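## Task

Pick up the printed block from the desk, set it on the closet's bottom shelf, then close the closet door completely. The robot must not tip over or be left leaning, and the result only counts if it stays in place without the robot holding it.

## Robot and tools

ROBOT. A Hello Robot Stretch 3 with one arm: a two-wheeled base (0.33 m long, 0.34 m wide), a lift that rides up a mast, and a telescoping arm that reaches out to the robot's right side. To bring the gripper forward or back you drive the base; it cannot move sideways. Turning in place pivots about the point between the drive wheels, 0.05 m behind the front edge. Stowed (arm in, wrist folded) the wrist pokes up to 0.06 m past the right side and a spin sweeps a 0.28 m radius; an unfolded, level gripper reaches outside that circle.

FRAMES. Base frame: origin on the floor between the drive wheels, x ahead, y to the left, z up. hand_pose is reported in it, at the point where closed fingertips meet. With all wrist joints at zero that frame has x up, y toward the mast along the arm, z toward the rear. Fingertips are round 0.04 m pads, sitting a bit nearer the wrist when wide open. The odometry frame is the base frame as it was when the scene began.

execute_actions. Argument actions: a list holding a single action, or empty to just read state and pictures. Optional cameras: list of names from head_camera, nav_camera, wrist_camera, all; omitted, null or ["all"] gives every camera, [] gives none; an unknown name rejects the call. An action may contain:
- base: exactly one of translate_m (metres, -1 to 1, straight drive, forward positive) or rotate_rad (radians, -3.2 to 3.2, counter-clockwise/left positive). Both are offsets measured from the base position in the latest reported state.
- joints: absolute targets, keyed by name, in the robot's joint space: lift_m 0 to 1.1 (arm height on mast); arm_m 0 to 0.52 (extension); wrist_yaw_rad -1.345 to 4.42 (0 along the arm, positive swings toward the front, 3.0 folds over the base); wrist_pitch_rad -1.57 to 0.451 (0 level, negative tips fingers down); wrist_roll_rad -2.911 to 2.911 (0 = fingers side by side, level); gripper_m -0.089 to 0.179 (larger is wider; actual fingertip gap is about 0.007 less when nearly shut, 0.025 less fully open, and zero below 0.007); head_pan_rad -3.953 to 1.73 (0 ahead, positive left, -1.57 faces along the arm); head_tilt_rad -1.53 to 0.419 (0 level, negative down). Tolerances for done: lift/arm/gripper ±0.004, yaw/roll/pan/tilt ±0.02, pitch ±0.05.
- contact_limits: {"arm_m": effort percent, 1 to 100}; the arm motion halts with contact_stop near that effort (negative when retracting) and holds no harder until the next action. Too low stops instantly; values above the maximum are clipped.
All parts start together and may finish at different times. A joint or base you leave out may still be driving to its previous target. Bad keys or out-of-range numbers cause rejection with no motion. If a result reports a stop, the remaining movement calls in that same reply are skipped.

wait: seconds, 0 to 10; sends nothing new and returns state and pictures. zoom_image: camera plus region [x0, y0, x1, y1] in pixels from the top-left of that camera's latest full image, no larger than 504 by 504. finished_scene: scene, the integer number of the scene being closed; irreversible, and its result states success and gives the next task. Replying with no tool call ends everything.

RESULTS. base_status and joint_status tell how each motion ended: done (for the base, wheels turned the commanded amount even if slipping), off_target (resting short, maybe still pushing), contact_stop, time_out, torque_fault. After the last three the old target is dropped. The arm and lift contact-stop on firm resistance and then go slack until commanded again; a slack lift may sag under load or be pushed up by closing fingers on a surface. Base, wrist and head have no contact stop. A wrist servo pushed hard for seconds shuts off for 10 s and ignores commands. on_its_own lists uncommanded behaviour; "held at" is the held target, not the position. motor_effort: percent of maximum, positive toward higher values, peak of last action in brackets; readings carry a fixed bias and noise. Positive wheel effort pushes forward. lidar_m: 12 distances from the base origin, 30-degree sectors, 1st straight ahead, counter-clockwise (4th left, 7th behind, 10th right), '-' nothing seen; scan plane 0.17 m high, range 0.15 to 12 m, blind to clear objects and the robot, partly blocked by the mast and by the robot when the lift is low. wrist_depth_mm (45 to 1000) and head_depth_mm (280 to 4000, head image is sideways): 7x7 grids of median depths from the top left. base_odometry counts wheel turns (slip included); heading -3.142 to 3.142, positive left; turned_by_wheels and turned_by_imu give turning since the last result. base_tilt in degrees, forward and right positive, with a fixed bias up to about 4 degrees.

CAMERAS. head_camera and nav_camera move with head pan/tilt; wrist_camera rides on the gripper. Calibration (K, distortion, T_world_to_cam from base frame) is given per camera and may be slightly off; wrist camera pose error grows with arm joint errors.

PRACTICE. Base is fast only when stowed: lift_m under 0.30, arm_m under 0.03, wrist_yaw_rad over 2.54. To grasp, command gripper_m below the object width; to let go, open at least 0.02 beyond the contact value. Readings do not prove a grasp; over-squeezing can let objects slip. Fold or unfold the wrist only with lift_m 0.32 to 0.95, pitch -0.4 and roll near 0; once folded, lift may go to 0.25. With yaw below -0.4 keep pitch at -0.5 or lower. Avoid pushing into solid things with the gripper above about 0.45 m, repeat pushes after a contact_stop, and driving while gripping or hooking something fixed; these tip the robot. If snagged, reverse the last move in small steps, release the contact, and lower lift_m to about 0.2 if still leaning. The simulation runs while you think, holding your last command, and loose objects may be nudged occasionally. Avoid drops, slips, slamming the door and hard impacts; the task must still hold after the scene ends.

Each tool is called by a JSON object that holds its "method" and its "body".

## Session

{"method": "execute_actions", "body": {"actions": []}}

Scene clock: 0.00 s.
base_odometry: x=+0.000 y=+0.000 heading=+0.000 (m, m, rad; odometry frame)
turned_by_wheels: +0.000 (rad since the last result)
turned_by_imu: +0.000 (rad since the last result)
base_tilt: forward=+1.3 right=-0.4 (deg)
lidar_m: 1.54 1.71 2.19 2.16 2.42 2.21 2.19 2.36 1.88 1.40 1.84 1.57
head_depth_mm: 1512 1474 1464 1454 1448 1420 1427 / 1525 1498 1483 1486 1479 1450 1449 / 1553 1549 1534 1505 1504 1470 1469 / 1598 1565 1544 1547 1545 1521 1509 / 1613 1594 1586 1572 1563 1549 1528 / 1645 1633 1623 1617 1605 1573 1570 / 1669 1651 1649 1645 1620 1607 1598
base_status: not commanded
joint_positions: lift_m=+0.372 arm_m=+0.000 wrist_yaw_rad=+2.957 wrist_pitch_rad=-0.519 wrist_roll_rad=-0.001 gripper_m=+0.037 head_pan_rad=+0.020 head_tilt_rad=+0.007
joint_status: not commanded
motor_effort: left_wheel=-1 right_wheel=-1 lift_m=+39 arm_m=+0 wrist_yaw_rad=+0 wrist_pitch_rad=+5 wrist_roll_rad=+1 gripper_m=+0 head_pan_rad=+0 head_tilt_rad=+1 (%)
hand_pose: x=+0.0174 y=+0.0621 z=+0.3625 quat_wxyz=(+0.244, +0.697, +0.118, +0.664) (m; base frame)
wrist_depth_mm: - - - - - - - / - - - - - - - / 882 895 929 925 949 959 - / 729 734 749 758 759 770 794 / 609 609 - 619 653 648 649 / 526 534 - 556 555 552 556 / 466 - - - 479 480 493
pictures: head_camera (sideways: a quarter turn clockwise sets it upright), nav_camera (sideways: a quarter turn counterclockwise sets it upright), wrist_camera
Images, in order (width x height): head_camera 896x504, nav_camera 672x504, wrist_camera 644x364.

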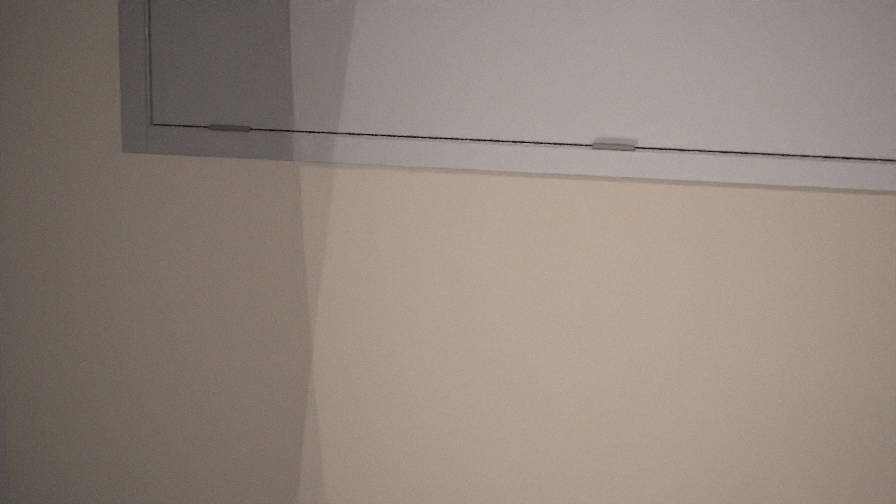

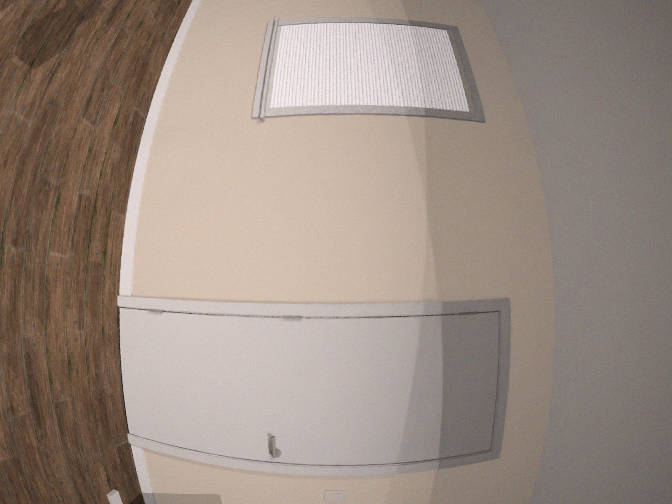

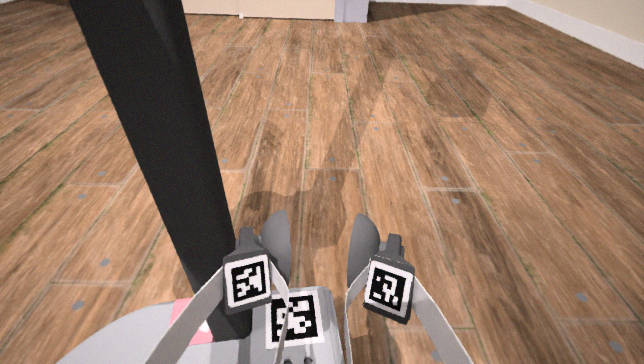

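{"method": "execute_actions", "body": {"actions": [{"joints":{"head_pan_rad":1.55,"head_tilt_rad":-0.3,"lift_m":0.28,"wrist_pitch_rad":-0.4}}], "cameras": ["head_camera","nav_camera"]}}

{"method": "execute_actions", "body": {"actions": [{"joints":{"head_pan_rad":-1.4}}], "cameras": ["head_camera","nav_camera"]}}

{"method": "execute_actions", "body": {"actions": [{"joints":{"head_pan_rad":-3.0}}], "cameras": ["nav_camera"]}}

Scene clock: 1.83 s.
base_odometry: x=+0.000 y=+0.000 heading=+0.000 (m, m, rad; odometry frame)
turned_by_wheels: +0.000 (rad since the last result)
turned_by_imu: +0.000 (rad since the last result)
base_tilt: forward=+1.2 right=-0.3 (deg)
lidar_m: 1.54 1.70 2.18 2.15 2.41 2.21 2.19 2.35 1.88 1.40 1.85 1.57
head_depth_mm: 1892 2579 2712 2845 2969 2121 1653 / 1881 1974 2047 2156 2297 2101 1631 / 1922 1999 2097 2210 2335 2100 1606 / 1937 2039 2132 2213 2354 2085 1602 / 1992 2055 2143 2267 2404 2044 1605 / 2015 2115 2245 2343 2458 2059 1573 / 2055 2174 2267 2373 2503 2031 1578
base_status: not commanded
joint_positions: lift_m=+0.280 arm_m=+0.000 wrist_yaw_rad=+2.957 wrist_pitch_rad=-0.421 wrist_roll_rad=-0.001 gripper_m=+0.037 head_pan_rad=+1.543 head_tilt_rad=-0.296
joint_status: all done
motor_effort: left_wheel=+0(1) right_wheel=+0(0) lift_m=+34(36) arm_m=+0(1) wrist_yaw_rad=+0(0) wrist_pitch_rad=+10(10) wrist_roll_rad=+1(1) gripper_m=+0(0) head_pan_rad=+3(26) head_tilt_rad=-2(23) (%)
hand_pose: x=+0.0199 y=+0.0753 z=+0.2921 quat_wxyz=(+0.211, +0.702, +0.084, +0.675) (m; base frame)
wrist_depth_mm: - - - - - - - / - - - - - - - / 880 - 930 943 968 - - / 687 687 711 717 718 734 751 / 546 562 596 578 593 603 608 / 467 489 - 502 501 495 502 / - - - - 425 427 430
pictures: head_camera (sideways: a quarter turn clockwise sets it upright), nav_camera (sideways: a quarter turn counterclockwise sets it upright)
camera_calibration (this result's frames):
head_camera: T_world_to_cam=[[0.0403558, -0.252346, -0.966795, 1.27863], [-0.999185, -0.0102769, -0.0390255, 0.0573033], [-0.0000877026, 0.967583, -0.252555, 0.287016], [0, 0, 0, 1]] pos_world=[0.00568176, 0.0455334, 1.31089]
nav_camera: T_world_to_cam=[[0.00433349, 0.302093, 0.953269, -1.19569], [0.999703, 0.0215425, -0.0113715, 0.0564869], [-0.0239711, 0.953035, -0.30191, 0.345813], [0, 0, 0, 1]] pos_world=[-0.0429991, 0.0304224, 1.24486]
Images, in order (width x height): head_camera 896x504, nav_camera 672x504.

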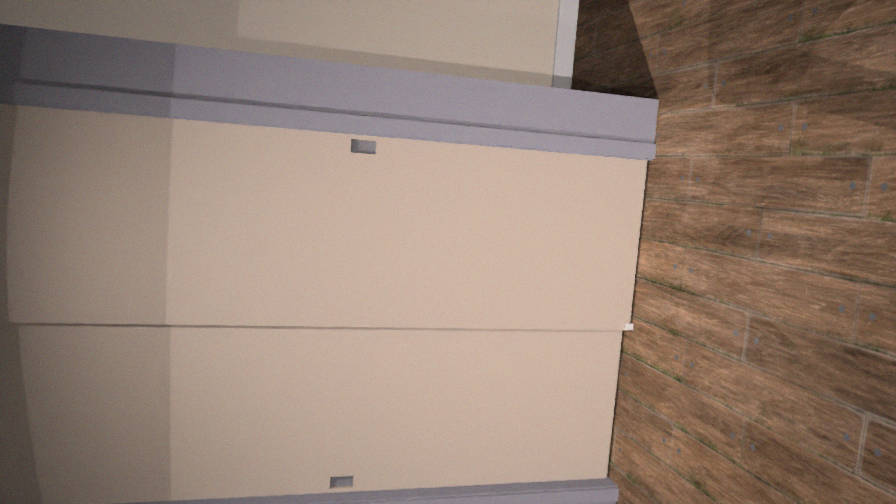

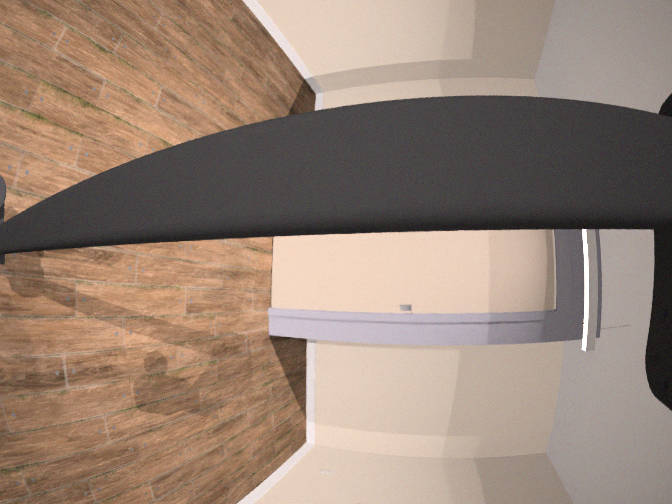

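Scene clock: 3.83 s.
base_odometry: x=+0.000 y=+0.000 heading=+0.000 (m, m, rad; odometry frame)
turned_by_wheels: +0.000 (rad since the last result)
turned_by_imu: +0.000 (rad since the last result)
base_tilt: forward=+1.3 right=-0.2 (deg)
lidar_m: 1.54 1.71 2.19 2.15 2.42 2.21 2.19 2.36 1.88 1.40 1.85 1.57
head_depth_mm: 1581 1650 1718 1785 1344 1878 1623 / 1639 1695 1757 1826 1346 1998 1568 / 1664 1754 1830 1900 1320 2067 1617 / 1716 1801 1891 1959 1384 2060 1617 / 1782 1848 1968 2009 1454 2070 1598 / 1847 1937 2045 2110 1460 2046 1589 / 1912 2024 2123 2108 1534 2037 1586
base_status: not commanded
joint_positions: lift_m=+0.280 arm_m=+0.000 wrist_yaw_rad=+2.957 wrist_pitch_rad=-0.421 wrist_roll_rad=-0.001 gripper_m=+0.037 head_pan_rad=-1.393 head_tilt_rad=-0.296
joint_status: all done
motor_effort: left_wheel=+0(0) right_wheel=+0(0) lift_m=+34(34) arm_m=+0(0) wrist_yaw_rad=+0(0) wrist_pitch_rad=+10(10) wrist_roll_rad=+1(1) gripper_m=+1(0) head_pan_rad=-2(25) head_tilt_rad=-2(2) (%)
hand_pose: x=+0.0199 y=+0.0753 z=+0.2921 quat_wxyz=(+0.211, +0.702, +0.084, +0.675) (m; base frame)
wrist_depth_mm: - - - - - - - / - - - - - - - / 888 - 926 935 956 - - / 685 689 721 722 731 741 768 / 554 554 590 576 601 590 599 / 470 487 - 502 503 498 504 / - - - - 418 423 429
pictures: head_camera (sideways: a quarter turn clockwise sets it upright), nav_camera (sideways: a quarter turn counterclockwise sets it upright)
camera_calibration (this result's frames):
head_camera: T_world_to_cam=[[-0.0911662, 0.238951, -0.966742, 1.27936], [0.975946, 0.214493, -0.0390174, 0.0452445], [0.198037, -0.947045, -0.252758, 0.286072], [0, 0, 0, 1]] pos_world=[0.0158256, -0.0444865, 1.31088]
nav_camera: T_world_to_cam=[[0.0575996, -0.296787, 0.953205, -1.19594], [-0.97415, -0.225616, -0.0113819, 0.068541], [0.218437, -0.927909, -0.30211, 0.344594], [0, 0, 0, 1]] pos_world=[0.0603826, -0.0197217, 1.24486]
Images, in order (width x height): head_camera 896x504, nav_camera 672x504.

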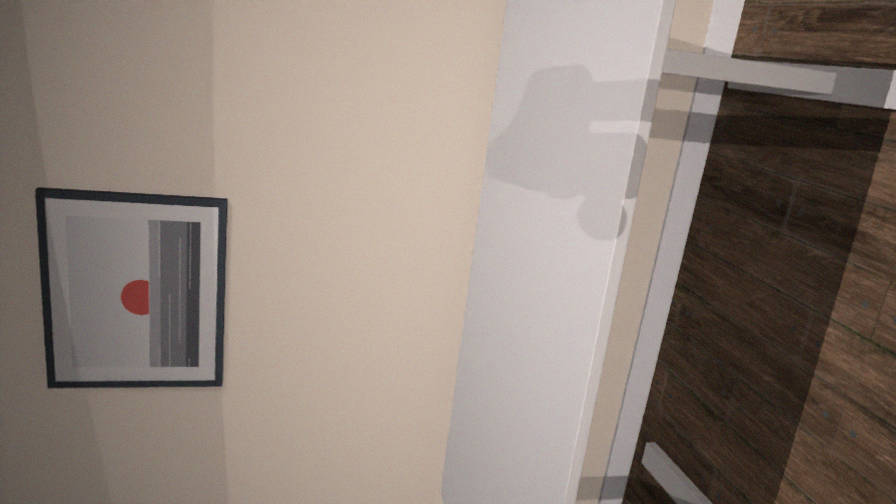

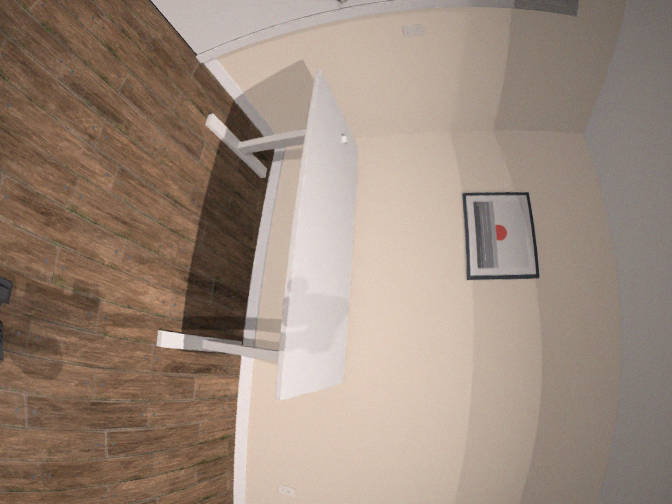

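Scene clock: 5.20 s.
base_odometry: x=+0.000 y=+0.000 heading=+0.000 (m, m, rad; odometry frame)
turned_by_wheels: +0.000 (rad since the last result)
turned_by_imu: +0.000 (rad since the last result)
base_tilt: forward=+1.3 right=-0.4 (deg)
lidar_m: 1.54 1.71 2.19 2.15 2.42 2.20 2.19 2.36 1.88 1.40 1.84 1.57
head_depth_mm: 1856 1927 2019 2127 2207 2101 1642 / 1924 2011 2098 2168 2302 2121 1627 / 1965 2056 2148 2256 2350 2091 1623 / 2024 2120 2239 2327 2456 2086 1600 / 2109 2182 2321 2418 2537 2067 1613 / 2183 2257 2387 2485 2616 2049 1580 / 2222 2387 2484 2636 2677 2023 1577
base_status: not commanded
joint_positions: lift_m=+0.280 arm_m=+0.000 wrist_yaw_rad=+2.957 wrist_pitch_rad=-0.421 wrist_roll_rad=-0.001 gripper_m=+0.037 head_pan_rad=-2.993 head_tilt_rad=-0.296
joint_status: all done
motor_effort: left_wheel=+0(0) right_wheel=+0(1) lift_m=+34(34) arm_m=+0(1) wrist_yaw_rad=+0(0) wrist_pitch_rad=+10(10) wrist_roll_rad=+1(1) gripper_m=+0(1) head_pan_rad=-3(26) head_tilt_rad=-1(2) (%)
hand_pose: x=+0.0199 y=+0.0753 z=+0.2921 quat_wxyz=(+0.211, +0.702, +0.084, +0.675) (m; base frame)
wrist_depth_mm: - - - - - - - / - - - - - - - / 875 - 926 938 956 - - / 686 676 711 717 724 743 752 / 559 554 597 583 591 596 598 / 469 489 - 502 504 499 501 / - - - - 421 427 431
pictures: nav_camera (sideways: a quarter turn counterclockwise sets it upright)
camera_calibration (this result's frames):
nav_camera: T_world_to_cam=[[-0.29837, -0.0489122, 0.953196, -1.19375], [-0.197072, 0.980323, -0.0113833, 0.0638027], [-0.933883, -0.191245, -0.302138, 0.35166], [0, 0, 0, 1]] pos_world=[-0.0151968, -0.0536833, 1.24486]
Images, in order (width x height): nav_camera 672x504.

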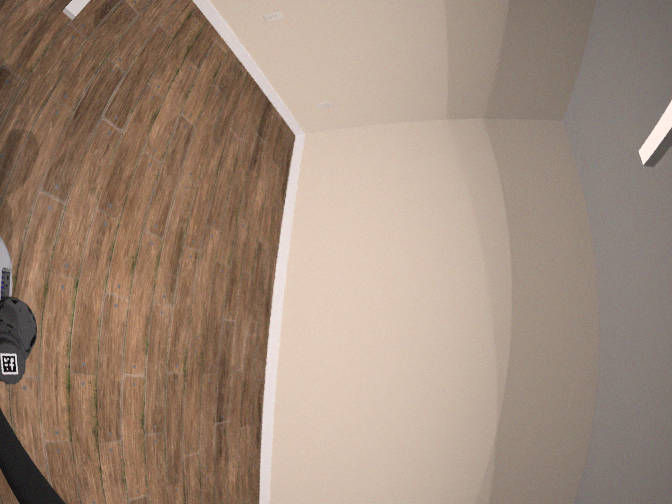

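{"method": "execute_actions", "body": {"actions": [{"base":{"rotate_rad":1.42},"joints":{"head_pan_rad":0,"gripper_m":0}}], "cameras": []}}

{"method": "execute_actions", "body": {"actions": [{"base":{"translate_m":1.0}}], "cameras": []}}

{"method": "execute_actions", "body": {"actions": [{"base":{"translate_m":0.66}}], "cameras": []}}

{"method": "execute_actions", "body": {"actions": [{"base":{"rotate_rad":1.59},"joints":{"head_pan_rad":-1.57,"head_tilt_rad":-0.6,"lift_m":0.9}}], "cameras": ["head_camera","nav_camera"]}}

Scene clock: 7.87 s.
base_odometry: x=+0.000 y=+0.000 heading=+1.420 (m, m, rad; odometry frame)
turned_by_wheels: +1.420 (rad since the last result)
turned_by_imu: +1.399 (rad since the last result)
base_tilt: forward=+1.3 right=-0.5 (deg)
lidar_m: 2.16 2.30 2.28 2.19 2.26 1.94 1.40 1.85 1.62 1.54 1.62 2.19
head_depth_mm: 2567 2690 2860 2960 2997 2117 1631 / 2546 2655 2823 2942 2944 2102 1635 / 1896 1988 2082 2216 2357 2081 1607 / 1916 2012 2083 2205 2315 2077 1606 / 1907 2003 2107 2233 2347 2105 1603 / 1922 2024 2086 2239 2339 2032 1593 / 1960 2059 2154 2257 2390 2015 1584
base_status: done
joint_positions: lift_m=+0.280 arm_m=+0.000 wrist_yaw_rad=+2.957 wrist_pitch_rad=-0.421 wrist_roll_rad=-0.001 gripper_m=+0.000 head_pan_rad=-0.007 head_tilt_rad=-0.297
joint_status: all done
motor_effort: left_wheel=-3(12) right_wheel=+2(9) lift_m=+34(34) arm_m=+0(0) wrist_yaw_rad=+0(0) wrist_pitch_rad=+10(10) wrist_roll_rad=+1(1) gripper_m=-2(85) head_pan_rad=+2(26) head_tilt_rad=-2(2) (%)
hand_pose: x=+0.0199 y=+0.0753 z=+0.2922 quat_wxyz=(+0.211, +0.702, +0.084, +0.675) (m; base frame)
wrist_depth_mm: - - - - - - - / - - - - - - - / 905 - 931 957 961 - - / 686 682 707 714 722 747 766 / 563 563 566 624 585 592 599 / 468 486 - - 493 496 501 / - - - - 419 427 430
pictures: none
No camera images: the call's "cameras" was empty. Leave "cameras" out to get every camera's image.

Scene clock: 12.97 s.
base_odometry: x=+0.150 y=+0.989 heading=+1.420 (m, m, rad; odometry frame)
turned_by_wheels: +0.000 (rad since the last result)
turned_by_imu: +0.003 (rad since the last result)
base_tilt: forward=+1.3 right=-0.3 (deg)
lidar_m: 1.16 1.22 1.60 2.21 2.28 2.98 2.40 2.22 1.62 1.55 1.61 1.98
head_depth_mm: 1617 1717 1820 1920 2016 2091 1644 / 998 1046 1104 1162 1244 1932 1585 / 998 1046 1098 1149 1210 1293 1364 / 1012 1060 1117 1171 1231 1296 1376 / 1009 1061 1118 1174 1247 1313 1398 / 1014 1062 1115 1174 1241 1317 1396 / 1015 1062 1111 1172 1235 1317 1391
base_status: done
joint_positions: lift_m=+0.280 arm_m=+0.000 wrist_yaw_rad=+2.957 wrist_pitch_rad=-0.421 wrist_roll_rad=-0.001 gripper_m=+0.000 head_pan_rad=-0.007 head_tilt_rad=-0.297
joint_status: not commanded
motor_effort: left_wheel=-3(9) right_wheel=+2(7) lift_m=+34(34) arm_m=+0(0) wrist_yaw_rad=+0(0) wrist_pitch_rad=+10(10) wrist_roll_rad=+0(1) gripper_m=-2(2) head_pan_rad=+2(1) head_tilt_rad=+0(2) (%)
hand_pose: x=+0.0199 y=+0.0753 z=+0.2922 quat_wxyz=(+0.211, +0.702, +0.084, +0.675) (m; base frame)
wrist_depth_mm: - - - - - - - / - - - - - - - / 899 - 922 937 950 - - / 684 693 700 712 728 737 767 / 561 555 570 620 587 599 603 / 472 489 - - 496 494 504 / - - - - 426 425 431
pictures: none
No camera images: the call's "cameras" was empty. Leave "cameras" out to get every camera's image.

Scene clock: 16.87 s.
base_odometry: x=+0.250 y=+1.641 heading=+1.420 (m, m, rad; odometry frame)
turned_by_wheels: +0.000 (rad since the last result)
turned_by_imu: +0.002 (rad since the last result)
base_tilt: forward=+1.3 right=-0.5 (deg)
lidar_m: 0.50 0.54 0.72 2.22 2.29 3.13 3.05 2.21 1.61 1.54 1.59 0.53
head_depth_mm: 393 415 440 467 494 523 557 / 396 416 434 454 480 511 549 / 420 439 461 482 505 539 552 / 419 439 460 485 512 546 576 / 420 440 462 487 514 543 577 / 419 440 461 485 512 543 578 / 419 439 461 486 512 544 576
base_status: done
joint_positions: lift_m=+0.280 arm_m=+0.000 wrist_yaw_rad=+2.957 wrist_pitch_rad=-0.421 wrist_roll_rad=-0.001 gripper_m=+0.000 head_pan_rad=-0.007 head_tilt_rad=-0.297
joint_status: not commanded
motor_effort: left_wheel=-3(9) right_wheel=+1(9) lift_m=+34(34) arm_m=+0(1) wrist_yaw_rad=+0(0) wrist_pitch_rad=+9(10) wrist_roll_rad=+1(1) gripper_m=-2(2) head_pan_rad=+3(3) head_tilt_rad=-1(1) (%)
hand_pose: x=+0.0199 y=+0.0753 z=+0.2922 quat_wxyz=(+0.211, +0.702, +0.084, +0.675) (m; base frame)
wrist_depth_mm: - - - - - 740 495 / - - - - - 745 498 / 892 - 939 939 953 750 501 / 685 691 716 710 727 670 511 / 556 561 577 628 588 594 513 / 466 490 - - 492 496 487 / - - - - 422 426 429
pictures: none
No camera images: the call's "cameras" was empty. Leave "cameras" out to get every camera's image.

Scene clock: 23.33 s.
base_odometry: x=+0.250 y=+1.641 heading=+3.009 (m, m, rad; odometry frame)
turned_by_wheels: +1.590 (rad since the last result)
turned_by_imu: +1.570 (rad since the last result)
base_tilt: forward=+1.2 right=-0.4 (deg)
lidar_m: 2.23 2.31 3.18 3.52 2.17 1.60 1.54 1.60 0.51 0.50 0.54 0.75
head_depth_mm: 382 418 469 531 604 681 - / 405 439 477 528 592 686 - / 411 451 499 566 631 718 - / 413 454 502 563 639 742 - / 415 456 503 567 644 743 - / 417 457 508 568 647 752 877 / 419 461 510 574 654 759 906
base_status: done
joint_positions: lift_m=+0.900 arm_m=+0.000 wrist_yaw_rad=+2.957 wrist_pitch_rad=-0.420 wrist_roll_rad=-0.001 gripper_m=+0.000 head_pan_rad=-1.563 head_tilt_rad=-0.593
joint_status: all done
motor_effort: left_wheel=-3(12) right_wheel=+2(7) lift_m=+45(47) arm_m=+0(0) wrist_yaw_rad=+0(0) wrist_pitch_rad=+10(9) wrist_roll_rad=+1(1) gripper_m=-2(3) head_pan_rad=-2(24) head_tilt_rad=-4(25) (%)
hand_pose: x=+0.0199 y=+0.0754 z=+0.9119 quat_wxyz=(+0.211, +0.702, +0.084, +0.676) (m; base frame)
wrist_depth_mm: - - - - - - - / - - - - - - - / - - - - - - - / - - - - - - - / - - - - - - - / - - - - - - - / - - - - - - -
pictures: head_camera (sideways: a quarter turn clockwise sets it upright), nav_camera (sideways: a quarter turn counterclockwise sets it upright)
camera_calibration (this result's frames):
head_camera: T_world_to_cam=[[-0.0515076, 0.522595, -0.851024, 1.12811], [0.998098, 0.055832, -0.026124, 0.0283109], [0.0338621, -0.850751, -0.524477, 0.64067], [0, 0, 0, 1]] pos_world=[0.00815488, -0.0460757, 1.29681]
nav_camera: T_world_to_cam=[[0.00858184, -0.567724, 0.823174, -1.02601], [-0.998332, -0.0518716, -0.0253667, 0.0868881], [0.0571006, -0.821583, -0.567222, 0.690556], [0, 0, 0, 1]] pos_world=[0.0561169, -0.010632, 1.23848]
Images, in order (width x height): head_camera 896x504, nav_camera 672x504.

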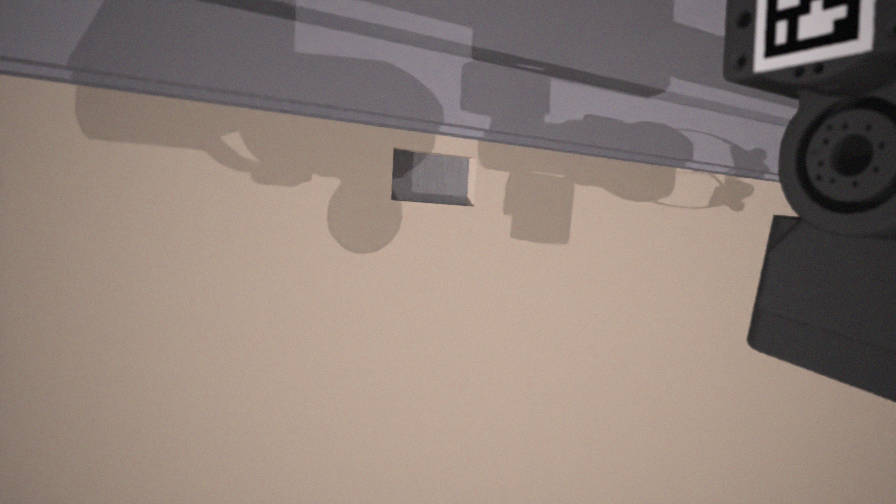

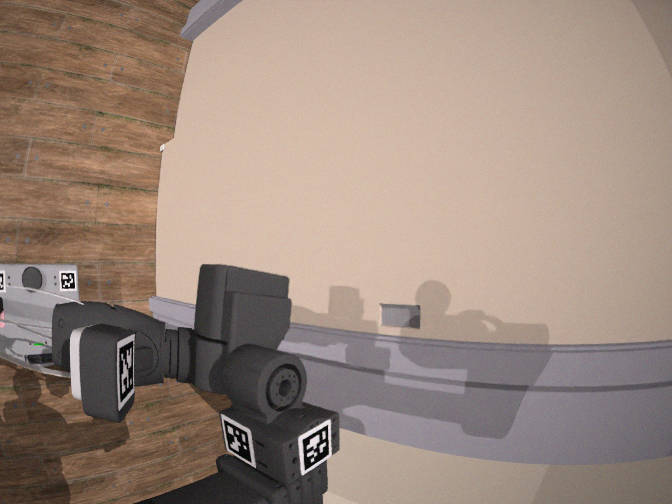

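{"method": "execute_actions", "body": {"actions": [{"joints":{"wrist_yaw_rad":0,"wrist_pitch_rad":0,"gripper_m":-0.03,"arm_m":0.04}}], "cameras": ["head_camera","wrist_camera"]}}

Scene clock: 25.93 s.
base_odometry: x=+0.250 y=+1.641 heading=+3.009 (m, m, rad; odometry frame)
turned_by_wheels: +0.000 (rad since the last result)
turned_by_imu: +0.000 (rad since the last result)
base_tilt: forward=+1.3 right=-0.4 (deg)
lidar_m: 2.22 2.31 3.18 3.52 2.17 1.60 1.54 1.60 0.51 0.50 0.54 0.75
head_depth_mm: 381 418 469 532 597 - - / 405 438 479 527 584 - - / 411 450 499 561 - - - / 413 453 502 562 634 744 879 / 415 456 504 566 647 747 893 / 417 458 508 571 649 752 902 / 419 459 510 573 653 759 905
base_status: not commanded
joint_positions: lift_m=+0.900 arm_m=+0.040 wrist_yaw_rad=+0.002 wrist_pitch_rad=-0.025 wrist_roll_rad=-0.001 gripper_m=-0.029 head_pan_rad=-1.563 head_tilt_rad=-0.593
joint_status: all done
motor_effort: left_wheel=-4(3) right_wheel=+2(2) lift_m=+44(45) arm_m=+4(5) wrist_yaw_rad=-3(4) wrist_pitch_rad=+11(12) wrist_roll_rad=+0(1) gripper_m=-10(90) head_pan_rad=-2(3) head_tilt_rad=-3(2) (%)
hand_pose: x=-0.0208 y=-0.4403 z=+1.0081 quat_wxyz=(+0.708, +0.010, -0.706, -0.008) (m; base frame)
wrist_depth_mm: 224 222 219 216 212 187 195 / 231 228 227 223 218 192 201 / 239 237 233 230 214 199 207 / 247 244 241 242 219 213 215 / 255 252 250 247 220 222 221 / 265 262 257 - 220 230 229 / 276 272 267 265 229 238 237
pictures: head_camera (sideways: a quarter turn clockwise sets it upright), wrist_camera
camera_calibration (this result's frames):
head_camera: T_world_to_cam=[[-0.0515054, 0.522595, -0.851024, 1.12811], [0.998099, 0.0558277, -0.026124, 0.0283109], [0.0338585, -0.850751, -0.524477, 0.64067], [0, 0, 0, 1]] pos_world=[0.00815468, -0.0460757, 1.29681]
wrist_camera: T_world_to_cam=[[-0.999201, -0.0108437, 0.0384775, -0.0615879], [-0.0398889, 0.206835, -0.977562, 1.10472], [0.0026419, -0.978316, -0.207103, -0.0555066], [0, 0, 0, 1]] pos_world=[-0.017326, -0.283466, 1.07081]
Images, in order (width x height): head_camera 896x504, wrist_camera 644x364.

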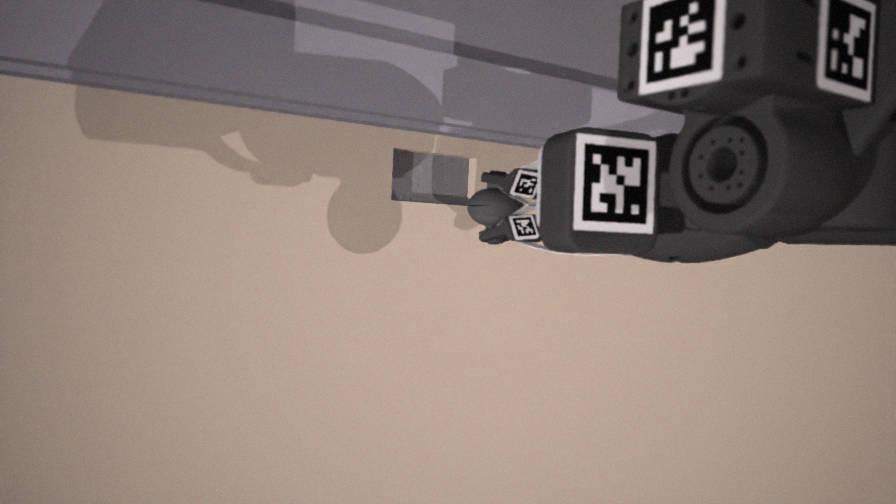

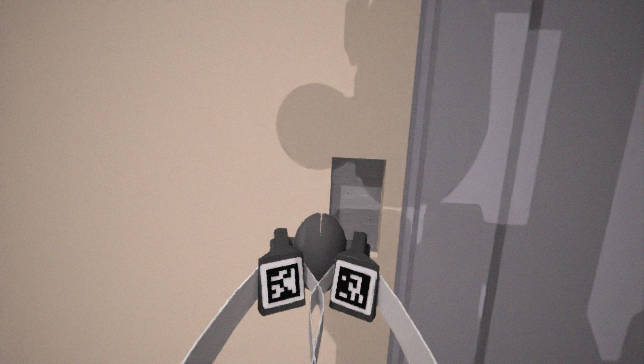

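{"method": "execute_actions", "body": {"actions": [{"base":{"translate_m":-0.023},"joints":{"arm_m":0.075}}], "cameras": ["wrist_camera"]}}

{"method": "execute_actions", "body": {"actions": [{"joints":{"arm_m":0.125},"contact_limits":{"arm_m":12}}], "cameras": ["head_camera","wrist_camera"]}}

Scene clock: 28.27 s.
base_odometry: x=+0.273 y=+1.638 heading=+3.009 (m, m, rad; odometry frame)
turned_by_wheels: +0.000 (rad since the last result)
turned_by_imu: +0.000 (rad since the last result)
base_tilt: forward=+1.3 right=-0.4 (deg)
lidar_m: 2.24 2.33 3.21 3.06 2.14 1.57 1.52 1.58 0.52 0.49 0.54 0.74
head_depth_mm: 382 424 476 533 579 - - / 391 425 466 522 576 - - / 410 450 498 549 - - 887 / 413 453 501 561 639 745 904 / 415 455 505 566 643 748 888 / 417 457 508 569 648 752 900 / 419 460 510 572 651 760 908
base_status: done
joint_positions: lift_m=+0.900 arm_m=+0.075 wrist_yaw_rad=+0.002 wrist_pitch_rad=-0.024 wrist_roll_rad=-0.001 gripper_m=-0.029 head_pan_rad=-1.563 head_tilt_rad=-0.593
joint_status: all done
motor_effort: left_wheel=-3(10) right_wheel=+2(2) lift_m=+45(45) arm_m=+4(5) wrist_yaw_rad=-2(3) wrist_pitch_rad=+12(11) wrist_roll_rad=+1(1) gripper_m=-10(10) head_pan_rad=-1(2) head_tilt_rad=-4(3) (%)
hand_pose: x=-0.0210 y=-0.4753 z=+1.0082 quat_wxyz=(+0.708, +0.009, -0.706, -0.008) (m; base frame)
wrist_depth_mm: 190 189 187 184 156 155 164 / 197 195 193 190 162 160 169 / 204 201 200 197 167 174 175 / 211 208 205 210 171 180 179 / 218 215 212 219 177 187 186 / 225 224 221 - 183 193 193 / 234 231 228 226 189 201 200
pictures: wrist_camera
camera_calibration (this result's frames):
wrist_camera: T_world_to_cam=[[-0.999209, -0.00999697, 0.0384802, -0.0617841], [-0.0397157, 0.206549, -0.97763, 1.11196], [0.00182529, -0.978385, -0.206783, -0.0900816], [0, 0, 0, 1]] pos_world=[-0.0174084, -0.318427, 1.07084]
Images, in order (width x height): wrist_camera 644x364.

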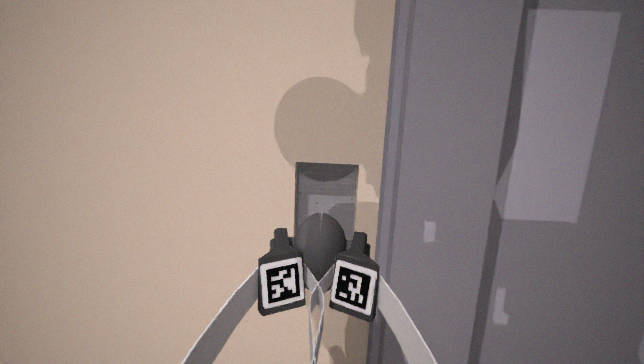

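Scene clock: 29.60 s.
base_odometry: x=+0.273 y=+1.638 heading=+3.009 (m, m, rad; odometry frame)
turned_by_wheels: +0.000 (rad since the last result)
turned_by_imu: +0.000 (rad since the last result)
base_tilt: forward=+1.4 right=-0.5 (deg)
lidar_m: 2.24 2.33 3.20 3.05 2.14 1.58 1.52 1.58 0.52 0.49 0.55 0.75
head_depth_mm: 381 424 476 531 - - 1211 / 393 426 465 519 - - 856 / 412 451 501 546 - - 836 / 414 454 504 557 644 750 887 / 415 458 505 567 646 751 895 / 417 459 509 573 651 757 905 / 421 461 512 573 655 764 916
base_status: not commanded
joint_positions: lift_m=+0.900 arm_m=+0.115 wrist_yaw_rad=-0.002 wrist_pitch_rad=-0.025 wrist_roll_rad=-0.001 gripper_m=-0.029 head_pan_rad=-1.563 head_tilt_rad=-0.593
joint_status: arm_m contact_stop (moved +0.041 of +0.050)
on_its_own: arm_m is slack since a contact_stop, until your next command for it (your +0.125 is given up)
motor_effort: left_wheel=-4(5) right_wheel=+2(4) lift_m=+44(45) arm_m=+1(12) wrist_yaw_rad=+2(3) wrist_pitch_rad=+12(12) wrist_roll_rad=+0(0) gripper_m=-10(10) head_pan_rad=-1(2) head_tilt_rad=-3(3) (%)
contact_limits: arm_m 12 (drawing in: default 29, maximum 48; extending or still: default 41, maximum 67)
hand_pose: x=-0.0220 y=-0.5159 z=+1.0081 quat_wxyz=(+0.708, +0.008, -0.706, -0.010) (m; base frame)
wrist_depth_mm: 153 152 151 149 132 117 128 / 158 157 156 154 135 121 132 / 164 162 160 159 140 125 137 / 169 168 166 168 138 129 141 / 175 174 172 178 136 133 146 / 183 180 177 - 140 139 150 / 188 188 184 183 145 145 156
pictures: head_camera (sideways: a quarter turn clockwise sets it upright), wrist_camera
camera_calibration (this result's frames):
head_camera: T_world_to_cam=[[-0.0514325, 0.523096, -0.85072, 1.12772], [0.998107, 0.0556964, -0.0260962, 0.0282746], [0.0337313, -0.850452, -0.52497, 0.641313], [0, 0, 0, 1]] pos_world=[0.0081479, -0.0460731, 1.29678]
wrist_camera: T_world_to_cam=[[-0.999239, -0.00638042, 0.0384756, -0.0612455], [-0.0389621, 0.207378, -0.977485, 1.12046], [-0.00174224, -0.97824, -0.207469, -0.12911], [0, 0, 0, 1]] pos_world=[-0.0177684, -0.35905, 1.0708]
Images, in order (width x height): head_camera 896x504, wrist_camera 644x364.

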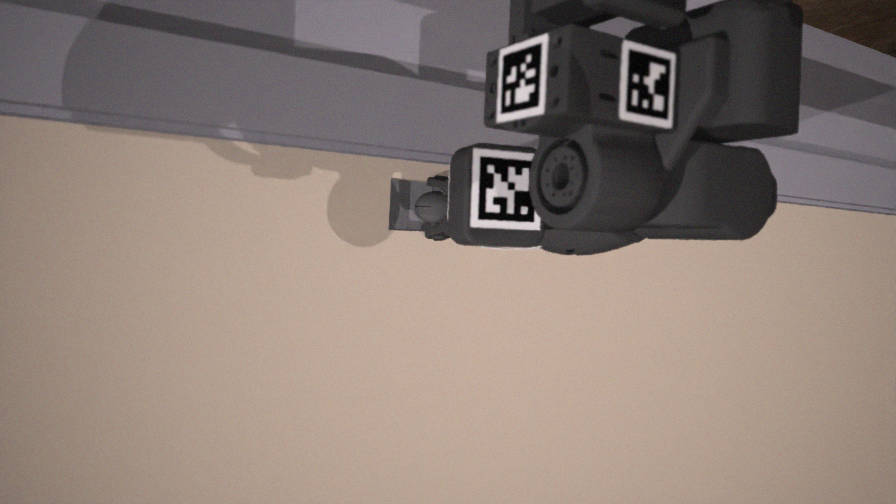

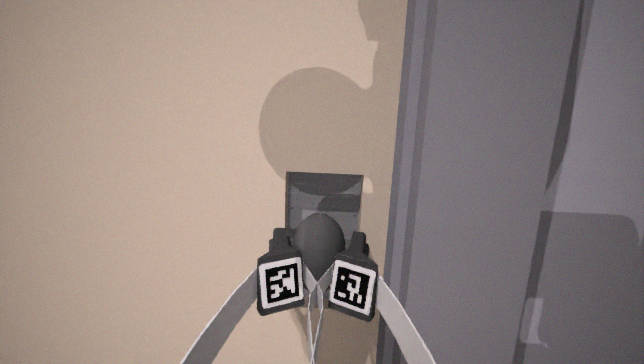

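{"method": "execute_actions", "body": {"actions": [{"base":{"translate_m":0.15},"joints":{"arm_m":0.114}}], "cameras": ["nav_camera","wrist_camera"]}}

Scene clock: 32.43 s.
base_odometry: x=+0.124 y=+1.658 heading=+3.009 (m, m, rad; odometry frame)
turned_by_wheels: +0.000 (rad since the last result)
turned_by_imu: +0.000 (rad since the last result)
base_tilt: forward=+1.2 right=-0.3 (deg)
lidar_m: 2.09 2.18 3.00 3.07 2.31 1.73 1.67 1.73 0.53 0.52 0.54 0.75
head_depth_mm: 1012 1071 931 1014 - - 826 / 422 1066 1251 1098 - - 972 / 413 452 501 548 - - 1259 / 415 454 503 556 643 747 883 / 416 458 507 567 647 745 891 / 419 459 510 571 650 755 903 / 419 462 512 576 657 763 908
base_status: done
joint_positions: lift_m=+0.900 arm_m=+0.114 wrist_yaw_rad=-0.009 wrist_pitch_rad=-0.025 wrist_roll_rad=-0.001 gripper_m=-0.029 head_pan_rad=-1.563 head_tilt_rad=-0.593
joint_status: all done
motor_effort: left_wheel=-4(15) right_wheel=+4(21) lift_m=+44(44) arm_m=-2(5) wrist_yaw_rad=+10(63) wrist_pitch_rad=+11(11) wrist_roll_rad=+1(1) gripper_m=-11(14) head_pan_rad=-2(2) head_tilt_rad=-3(3) (%)
hand_pose: x=-0.0237 y=-0.5147 z=+1.0082 quat_wxyz=(+0.708, +0.006, -0.706, -0.012) (m; base frame)
wrist_depth_mm: 153 152 150 149 151 497 214 / 157 157 156 154 155 488 212 / 163 162 160 159 649 486 211 / 168 167 166 166 470 469 209 / 175 173 172 179 651 475 206 / 181 180 178 - 648 465 205 / 187 187 184 184 527 460 203
pictures: nav_camera (sideways: a quarter turn counterclockwise sets it upright), wrist_camera
camera_calibration (this result's frames):
nav_camera: T_world_to_cam=[[0.00850004, -0.568203, 0.822845, -1.02558], [-0.998339, -0.0517065, -0.0253922, 0.0869213], [0.0569744, -0.821262, -0.567699, 0.691177], [0, 0, 0, 1]] pos_world=[0.0561151, -0.0106028, 1.23848]
wrist_camera: T_world_to_cam=[[-0.999259, 0.000535636, 0.0384795, -0.0594503], [-0.0375335, 0.207207, -0.977577, 1.1203], [-0.00849686, -0.978297, -0.207034, -0.128581], [0, 0, 0, 1]] pos_world=[-0.0184501, -0.357893, 1.07085]
Images, in order (width x height): nav_camera 672x504, wrist_camera 644x364.

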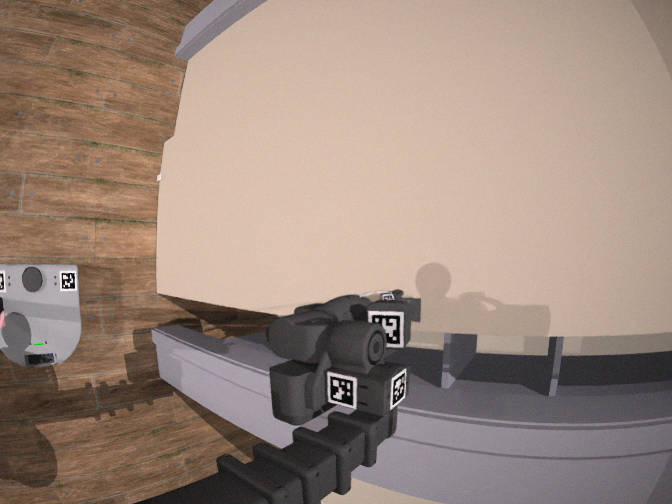

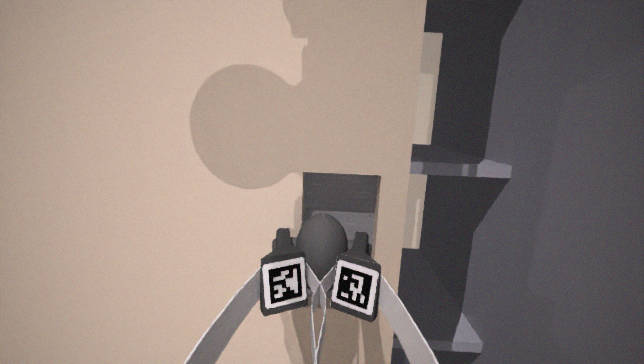

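{"method": "execute_actions", "body": {"actions": [{"base":{"translate_m":0.25}}], "cameras": []}}

{"method": "execute_actions", "body": {"actions": [{"joints":{"arm_m":0.0,"wrist_pitch_rad":-0.0}}], "cameras": []}}

{"method": "execute_actions", "body": {"actions": [{"base":{"translate_m":-0.3},"joints":{"wrist_yaw_rad":3,"wrist_pitch_rad":-0.4,"lift_m":0.28,"head_tilt_rad":-0.75}}], "cameras": ["nav_camera","head_camera"]}}

Scene clock: 36.37 s.
base_odometry: x=-0.124 y=+1.691 heading=+3.009 (m, m, rad; odometry frame)
turned_by_wheels: +0.000 (rad since the last result)
turned_by_imu: +0.000 (rad since the last result)
base_tilt: forward=+1.3 right=-0.3 (deg)
lidar_m: 1.84 1.91 2.63 3.08 2.68 1.99 1.92 0.69 0.67 0.52 0.54 0.74
head_depth_mm: 1036 1103 1252 1099 - - 1262 / 421 1065 1253 1099 - - 1248 / 412 452 501 547 - - 1253 / 413 454 504 557 641 746 880 / 415 457 506 567 645 748 892 / 418 458 509 571 652 757 895 / 420 462 512 574 653 760 909
base_status: done
joint_positions: lift_m=+0.900 arm_m=+0.114 wrist_yaw_rad=-0.009 wrist_pitch_rad=-0.024 wrist_roll_rad=-0.001 gripper_m=-0.029 head_pan_rad=-1.563 head_tilt_rad=-0.593
joint_status: not commanded
motor_effort: left_wheel=-4(10) right_wheel=+4(24) lift_m=+44(44) arm_m=-2(2) wrist_yaw_rad=+11(55) wrist_pitch_rad=+11(11) wrist_roll_rad=+1(1) gripper_m=-10(14) head_pan_rad=-3(2) head_tilt_rad=-3(3) (%)
hand_pose: x=-0.0238 y=-0.5147 z=+1.0082 quat_wxyz=(+0.708, +0.006, -0.706, -0.012) (m; base frame)
wrist_depth_mm: 153 152 151 149 150 706 584 / 158 157 155 154 156 807 608 / 162 162 161 159 161 823 601 / 168 168 166 166 471 790 567 / 174 173 172 179 863 859 587 / 181 180 178 - 692 705 589 / 188 186 184 183 526 560 550
pictures: none
No camera images: the call's "cameras" was empty. Leave "cameras" out to get every camera's image.

Scene clock: 38.47 s.
base_odometry: x=-0.124 y=+1.691 heading=+3.009 (m, m, rad; odometry frame)
turned_by_wheels: +0.000 (rad since the last result)
turned_by_imu: +0.000 (rad since the last result)
base_tilt: forward=+1.5 right=-0.3 (deg)
lidar_m: 1.84 1.92 2.63 3.10 2.68 1.98 1.91 0.69 0.67 0.52 0.54 0.75
head_depth_mm: 1030 1105 1252 1102 1283 1538 - / 423 1068 1248 1092 1287 1483 - / 413 453 501 568 650 - - / 415 456 504 565 643 739 914 / 417 457 507 567 647 748 893 / 419 460 510 572 652 757 904 / 420 461 513 574 654 765 908
base_status: not commanded
joint_positions: lift_m=+0.900 arm_m=+0.000 wrist_yaw_rad=-0.001 wrist_pitch_rad=-0.024 wrist_roll_rad=-0.001 gripper_m=-0.029 head_pan_rad=-1.563 head_tilt_rad=-0.593
joint_status: all done
motor_effort: left_wheel=-3(4) right_wheel=+3(4) lift_m=+44(44) arm_m=-3(3) wrist_yaw_rad=+1(11) wrist_pitch_rad=+11(13) wrist_roll_rad=+1(1) gripper_m=-10(11) head_pan_rad=-2(2) head_tilt_rad=-3(2) (%)
hand_pose: x=-0.0218 y=-0.4008 z=+1.0083 quat_wxyz=(+0.708, +0.008, -0.706, -0.009) (m; base frame)
wrist_depth_mm: 262 260 257 254 647 705 595 / 270 269 264 263 907 896 618 / 279 278 273 271 942 870 612 / 289 288 283 285 - 844 576 / 300 296 292 290 - 876 595 / 310 308 305 - 699 715 591 / 322 318 311 311 977 886 585
pictures: none
No camera images: the call's "cameras" was empty. Leave "cameras" out to get every camera's image.

Scene clock: 44.93 s.
base_odometry: x=+0.174 y=+1.651 heading=+3.009 (m, m, rad; odometry frame)
turned_by_wheels: +0.000 (rad since the last result)
turned_by_imu: -0.001 (rad since the last result)
base_tilt: forward=+1.3 right=-0.3 (deg)
lidar_m: 2.15 2.24 3.06 3.06 2.25 1.67 1.62 1.68 0.52 0.60 0.57 0.74
head_depth_mm: 957 776 557 590 689 876 1147 / 1025 884 1128 1237 812 887 1129 / 1027 883 1121 1304 1551 1374 1172 / 1035 1189 1119 1299 1532 1365 1188 / 1032 1203 1118 1296 1567 1367 1186 / 1039 1203 1119 1293 1555 1294 1167 / 1038 1214 1102 693 792 969 1163
base_status: done
joint_positions: lift_m=+0.280 arm_m=+0.000 wrist_yaw_rad=+2.998 wrist_pitch_rad=-0.413 wrist_roll_rad=-0.001 gripper_m=-0.029 head_pan_rad=-1.563 head_tilt_rad=-0.740
joint_status: all done
motor_effort: left_wheel=-2(7) right_wheel=+2(2) lift_m=+34(39) arm_m=-3(3) wrist_yaw_rad=+2(1) wrist_pitch_rad=+5(11) wrist_roll_rad=+1(1) gripper_m=-10(10) head_pan_rad=-3(2) head_tilt_rad=-5(18) (%)
hand_pose: x=+0.0110 y=+0.0776 z=+0.2941 quat_wxyz=(+0.194, +0.700, +0.095, +0.680) (m; base frame)
wrist_depth_mm: - - - - - - - / - - - - - - - / 894 904 956 965 - - - / 698 702 724 724 728 756 757 / 562 563 576 628 602 601 610 / 473 487 - - 503 504 504 / - - - - 422 424 434
pictures: head_camera (sideways: a quarter turn clockwise sets it upright), nav_camera (sideways: a quarter turn counterclockwise sets it upright)
camera_calibration (this result's frames):
head_camera: T_world_to_cam=[[-0.0523329, 0.641919, -0.764985, 1.01595], [0.998083, 0.0589766, -0.0187903, 0.0187591], [0.0330543, -0.764501, -0.643774, 0.795875], [0, 0, 0, 1]] pos_world=[0.00813729, -0.0448157, 1.2899]
nav_camera: T_world_to_cam=[[0.00936423, -0.682465, 0.730858, -0.905676], [-0.998373, -0.0474969, -0.0315601, 0.094946], [0.0562521, -0.729373, -0.681799, 0.839608], [0, 0, 0, 1]] pos_world=[0.0560427, -0.00119486, 1.23736]
Images, in order (width x height): head_camera 896x504, nav_camera 672x504.

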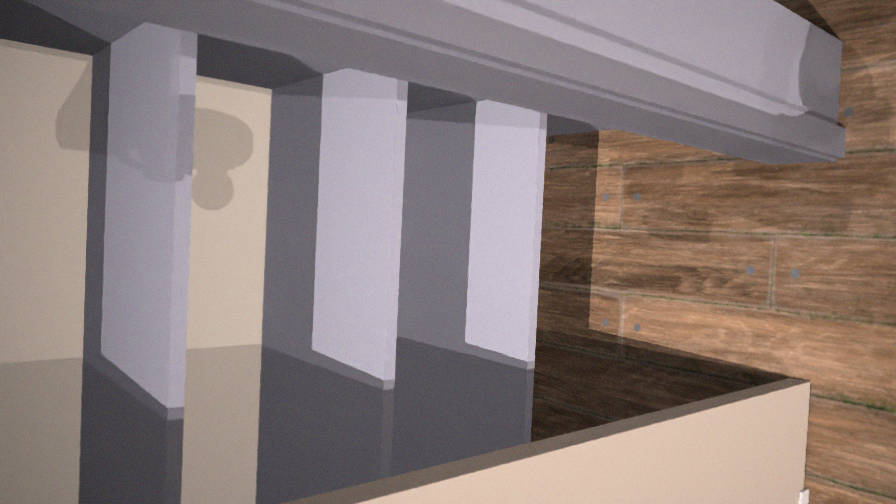

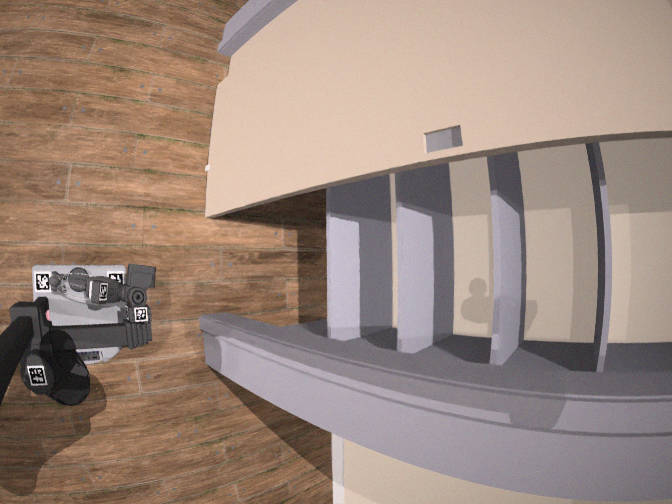

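{"method": "execute_actions", "body": {"actions": [{"base":{"rotate_rad":2.07},"joints":{"head_pan_rad":-0.2,"head_tilt_rad":-0.5}}], "cameras": []}}

{"method": "execute_actions", "body": {"actions": [{"base":{"translate_m":1.0}}], "cameras": []}}

{"method": "execute_actions", "body": {"actions": [{"base":{"translate_m":1.0}}], "cameras": ["head_camera"]}}

Scene clock: 47.70 s.
base_odometry: x=+0.174 y=+1.651 heading=-1.204 (m, m, rad; odometry frame)
turned_by_wheels: +2.070 (rad since the last result)
turned_by_imu: +2.040 (rad since the last result)
base_tilt: forward=+1.4 right=-0.3 (deg)
lidar_m: 2.31 1.69 1.62 1.67 0.52 0.55 0.57 0.72 2.14 2.21 2.98 3.51
head_depth_mm: 2892 3110 3341 2870 2099 1649 1353 / 2992 3246 3502 2873 2079 1642 1358 / 3119 3331 3622 2857 2080 1647 1351 / 3180 3385 3734 2773 2064 1621 1344 / 3248 3414 3691 2779 2047 1628 1340 / 2794 2965 3166 2784 2030 1620 1330 / 2365 2478 2596 2571 2042 1607 1329
base_status: done
joint_positions: lift_m=+0.280 arm_m=+0.000 wrist_yaw_rad=+2.998 wrist_pitch_rad=-0.413 wrist_roll_rad=-0.001 gripper_m=-0.029 head_pan_rad=-0.207 head_tilt_rad=-0.506
joint_status: all done
motor_effort: left_wheel=-3(11) right_wheel=+2(9) lift_m=+34(34) arm_m=-2(3) wrist_yaw_rad=+2(2) wrist_pitch_rad=+6(6) wrist_roll_rad=+1(1) gripper_m=-10(10) head_pan_rad=+2(27) head_tilt_rad=+3(21) (%)
hand_pose: x=+0.0109 y=+0.0776 z=+0.2941 quat_wxyz=(+0.194, +0.700, +0.095, +0.680) (m; base frame)
wrist_depth_mm: 415 - - - - - - / 430 496 - - - - - / 435 522 941 960 - - - / 471 564 715 726 734 750 764 / 520 550 583 630 597 602 612 / 470 491 - - 503 499 506 / - - - - 424 427 435
pictures: none
No camera images: the call's "cameras" was empty. Leave "cameras" out to get every camera's image.

Scene clock: 52.80 s.
base_odometry: x=+0.532 y=+0.718 heading=-1.205 (m, m, rad; odometry frame)
turned_by_wheels: +0.000 (rad since the last result)
turned_by_imu: +0.003 (rad since the last result)
base_tilt: forward=+1.2 right=-0.4 (deg)
lidar_m: 1.61 1.19 1.13 1.17 1.58 1.39 1.58 2.01 2.63 2.72 2.76 2.22
head_depth_mm: 2190 2364 2222 2714 2108 1654 1369 / 2223 2437 2422 2718 2062 1642 1350 / 2339 2501 2356 2830 2072 1637 1355 / 2373 2578 2393 2715 2048 1636 1346 / 2350 2494 2580 2655 2036 1616 1341 / 1939 2080 2208 2360 2047 1617 1330 / 1634 1699 1794 1900 1944 1612 1331
base_status: done
joint_positions: lift_m=+0.280 arm_m=+0.000 wrist_yaw_rad=+2.999 wrist_pitch_rad=-0.413 wrist_roll_rad=-0.001 gripper_m=-0.029 head_pan_rad=-0.207 head_tilt_rad=-0.506
joint_status: not commanded
motor_effort: left_wheel=-3(8) right_wheel=+2(8) lift_m=+34(34) arm_m=-3(3) wrist_yaw_rad=+2(2) wrist_pitch_rad=+6(5) wrist_roll_rad=+1(0) gripper_m=-10(10) head_pan_rad=+3(2) head_tilt_rad=+3(4) (%)
hand_pose: x=+0.0108 y=+0.0776 z=+0.2940 quat_wxyz=(+0.194, +0.700, +0.095, +0.681) (m; base frame)
wrist_depth_mm: - - - - - 903 832 / - - - - - - 896 / 907 907 949 946 - - 915 / 684 702 732 722 742 749 770 / 566 563 583 635 592 601 609 / 475 493 - - 497 501 501 / - - - - 425 423 432
pictures: none
No camera images: the call's "cameras" was empty. Leave "cameras" out to get every camera's image.

Scene clock: 57.90 s.
base_odometry: x=+0.890 y=-0.216 heading=-1.205 (m, m, rad; odometry frame)
turned_by_wheels: +0.000 (rad since the last result)
turned_by_imu: +0.003 (rad since the last result)
base_tilt: forward=+1.3 right=-0.4 (deg)
lidar_m: 0.91 0.66 0.63 0.64 0.91 2.40 2.34 3.15 3.11 2.55 1.58 1.31
head_depth_mm: 1445 1555 1666 1285 1951 1654 1366 / 1492 1618 1700 1272 1955 1634 1354 / 1546 1661 1749 1257 1946 1635 1357 / 1567 1695 1847 1245 1985 1634 1351 / 1316 1430 1536 1550 1838 1610 1348 / 1091 1160 1236 1322 1424 1493 1337 / 931 979 1038 1096 1162 1200 1249
base_status: done
joint_positions: lift_m=+0.280 arm_m=+0.000 wrist_yaw_rad=+2.999 wrist_pitch_rad=-0.413 wrist_roll_rad=-0.001 gripper_m=-0.029 head_pan_rad=-0.207 head_tilt_rad=-0.506
joint_status: not commanded
motor_effort: left_wheel=-3(9) right_wheel=+3(7) lift_m=+34(34) arm_m=-3(3) wrist_yaw_rad=+2(2) wrist_pitch_rad=+6(6) wrist_roll_rad=+0(1) gripper_m=-10(11) head_pan_rad=+2(3) head_tilt_rad=+3(3) (%)
hand_pose: x=+0.0108 y=+0.0776 z=+0.2940 quat_wxyz=(+0.194, +0.700, +0.095, +0.681) (m; base frame)
wrist_depth_mm: - - 724 665 574 524 477 / - - 805 714 615 564 506 / 896 899 850 768 675 601 541 / 688 691 727 726 702 650 577 / 561 565 579 631 590 605 597 / 474 496 - - 500 501 506 / - - - - 426 426 433
pictures: head_camera (sideways: a quarter turn clockwise sets it upright)
camera_calibration (this result's frames):
head_camera: T_world_to_cam=[[-0.447458, 0.0454941, -0.893147, 1.18547], [0.160559, 0.986565, -0.0301861, 0.0387115], [0.879774, -0.15691, -0.448751, 0.536978], [0, 0, 0, 1]] pos_world=[0.0518117, -0.00786592, 1.30093]
Images, in order (width x height): head_camera 896x504.

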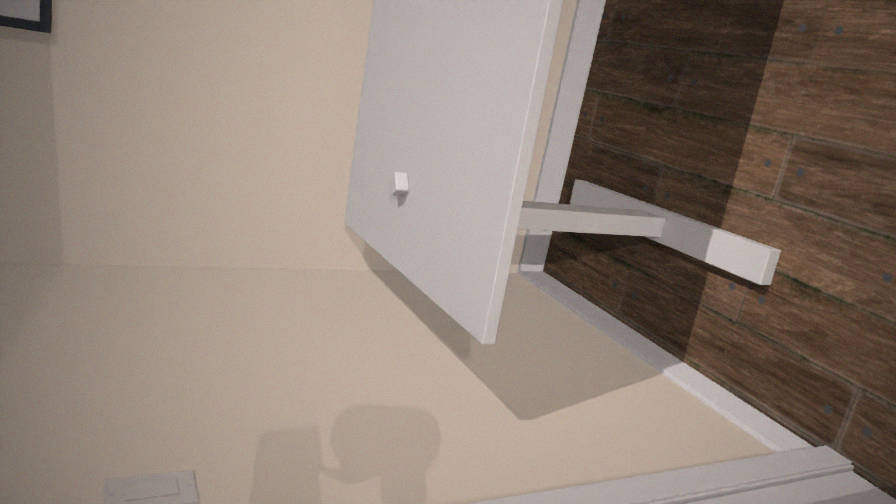

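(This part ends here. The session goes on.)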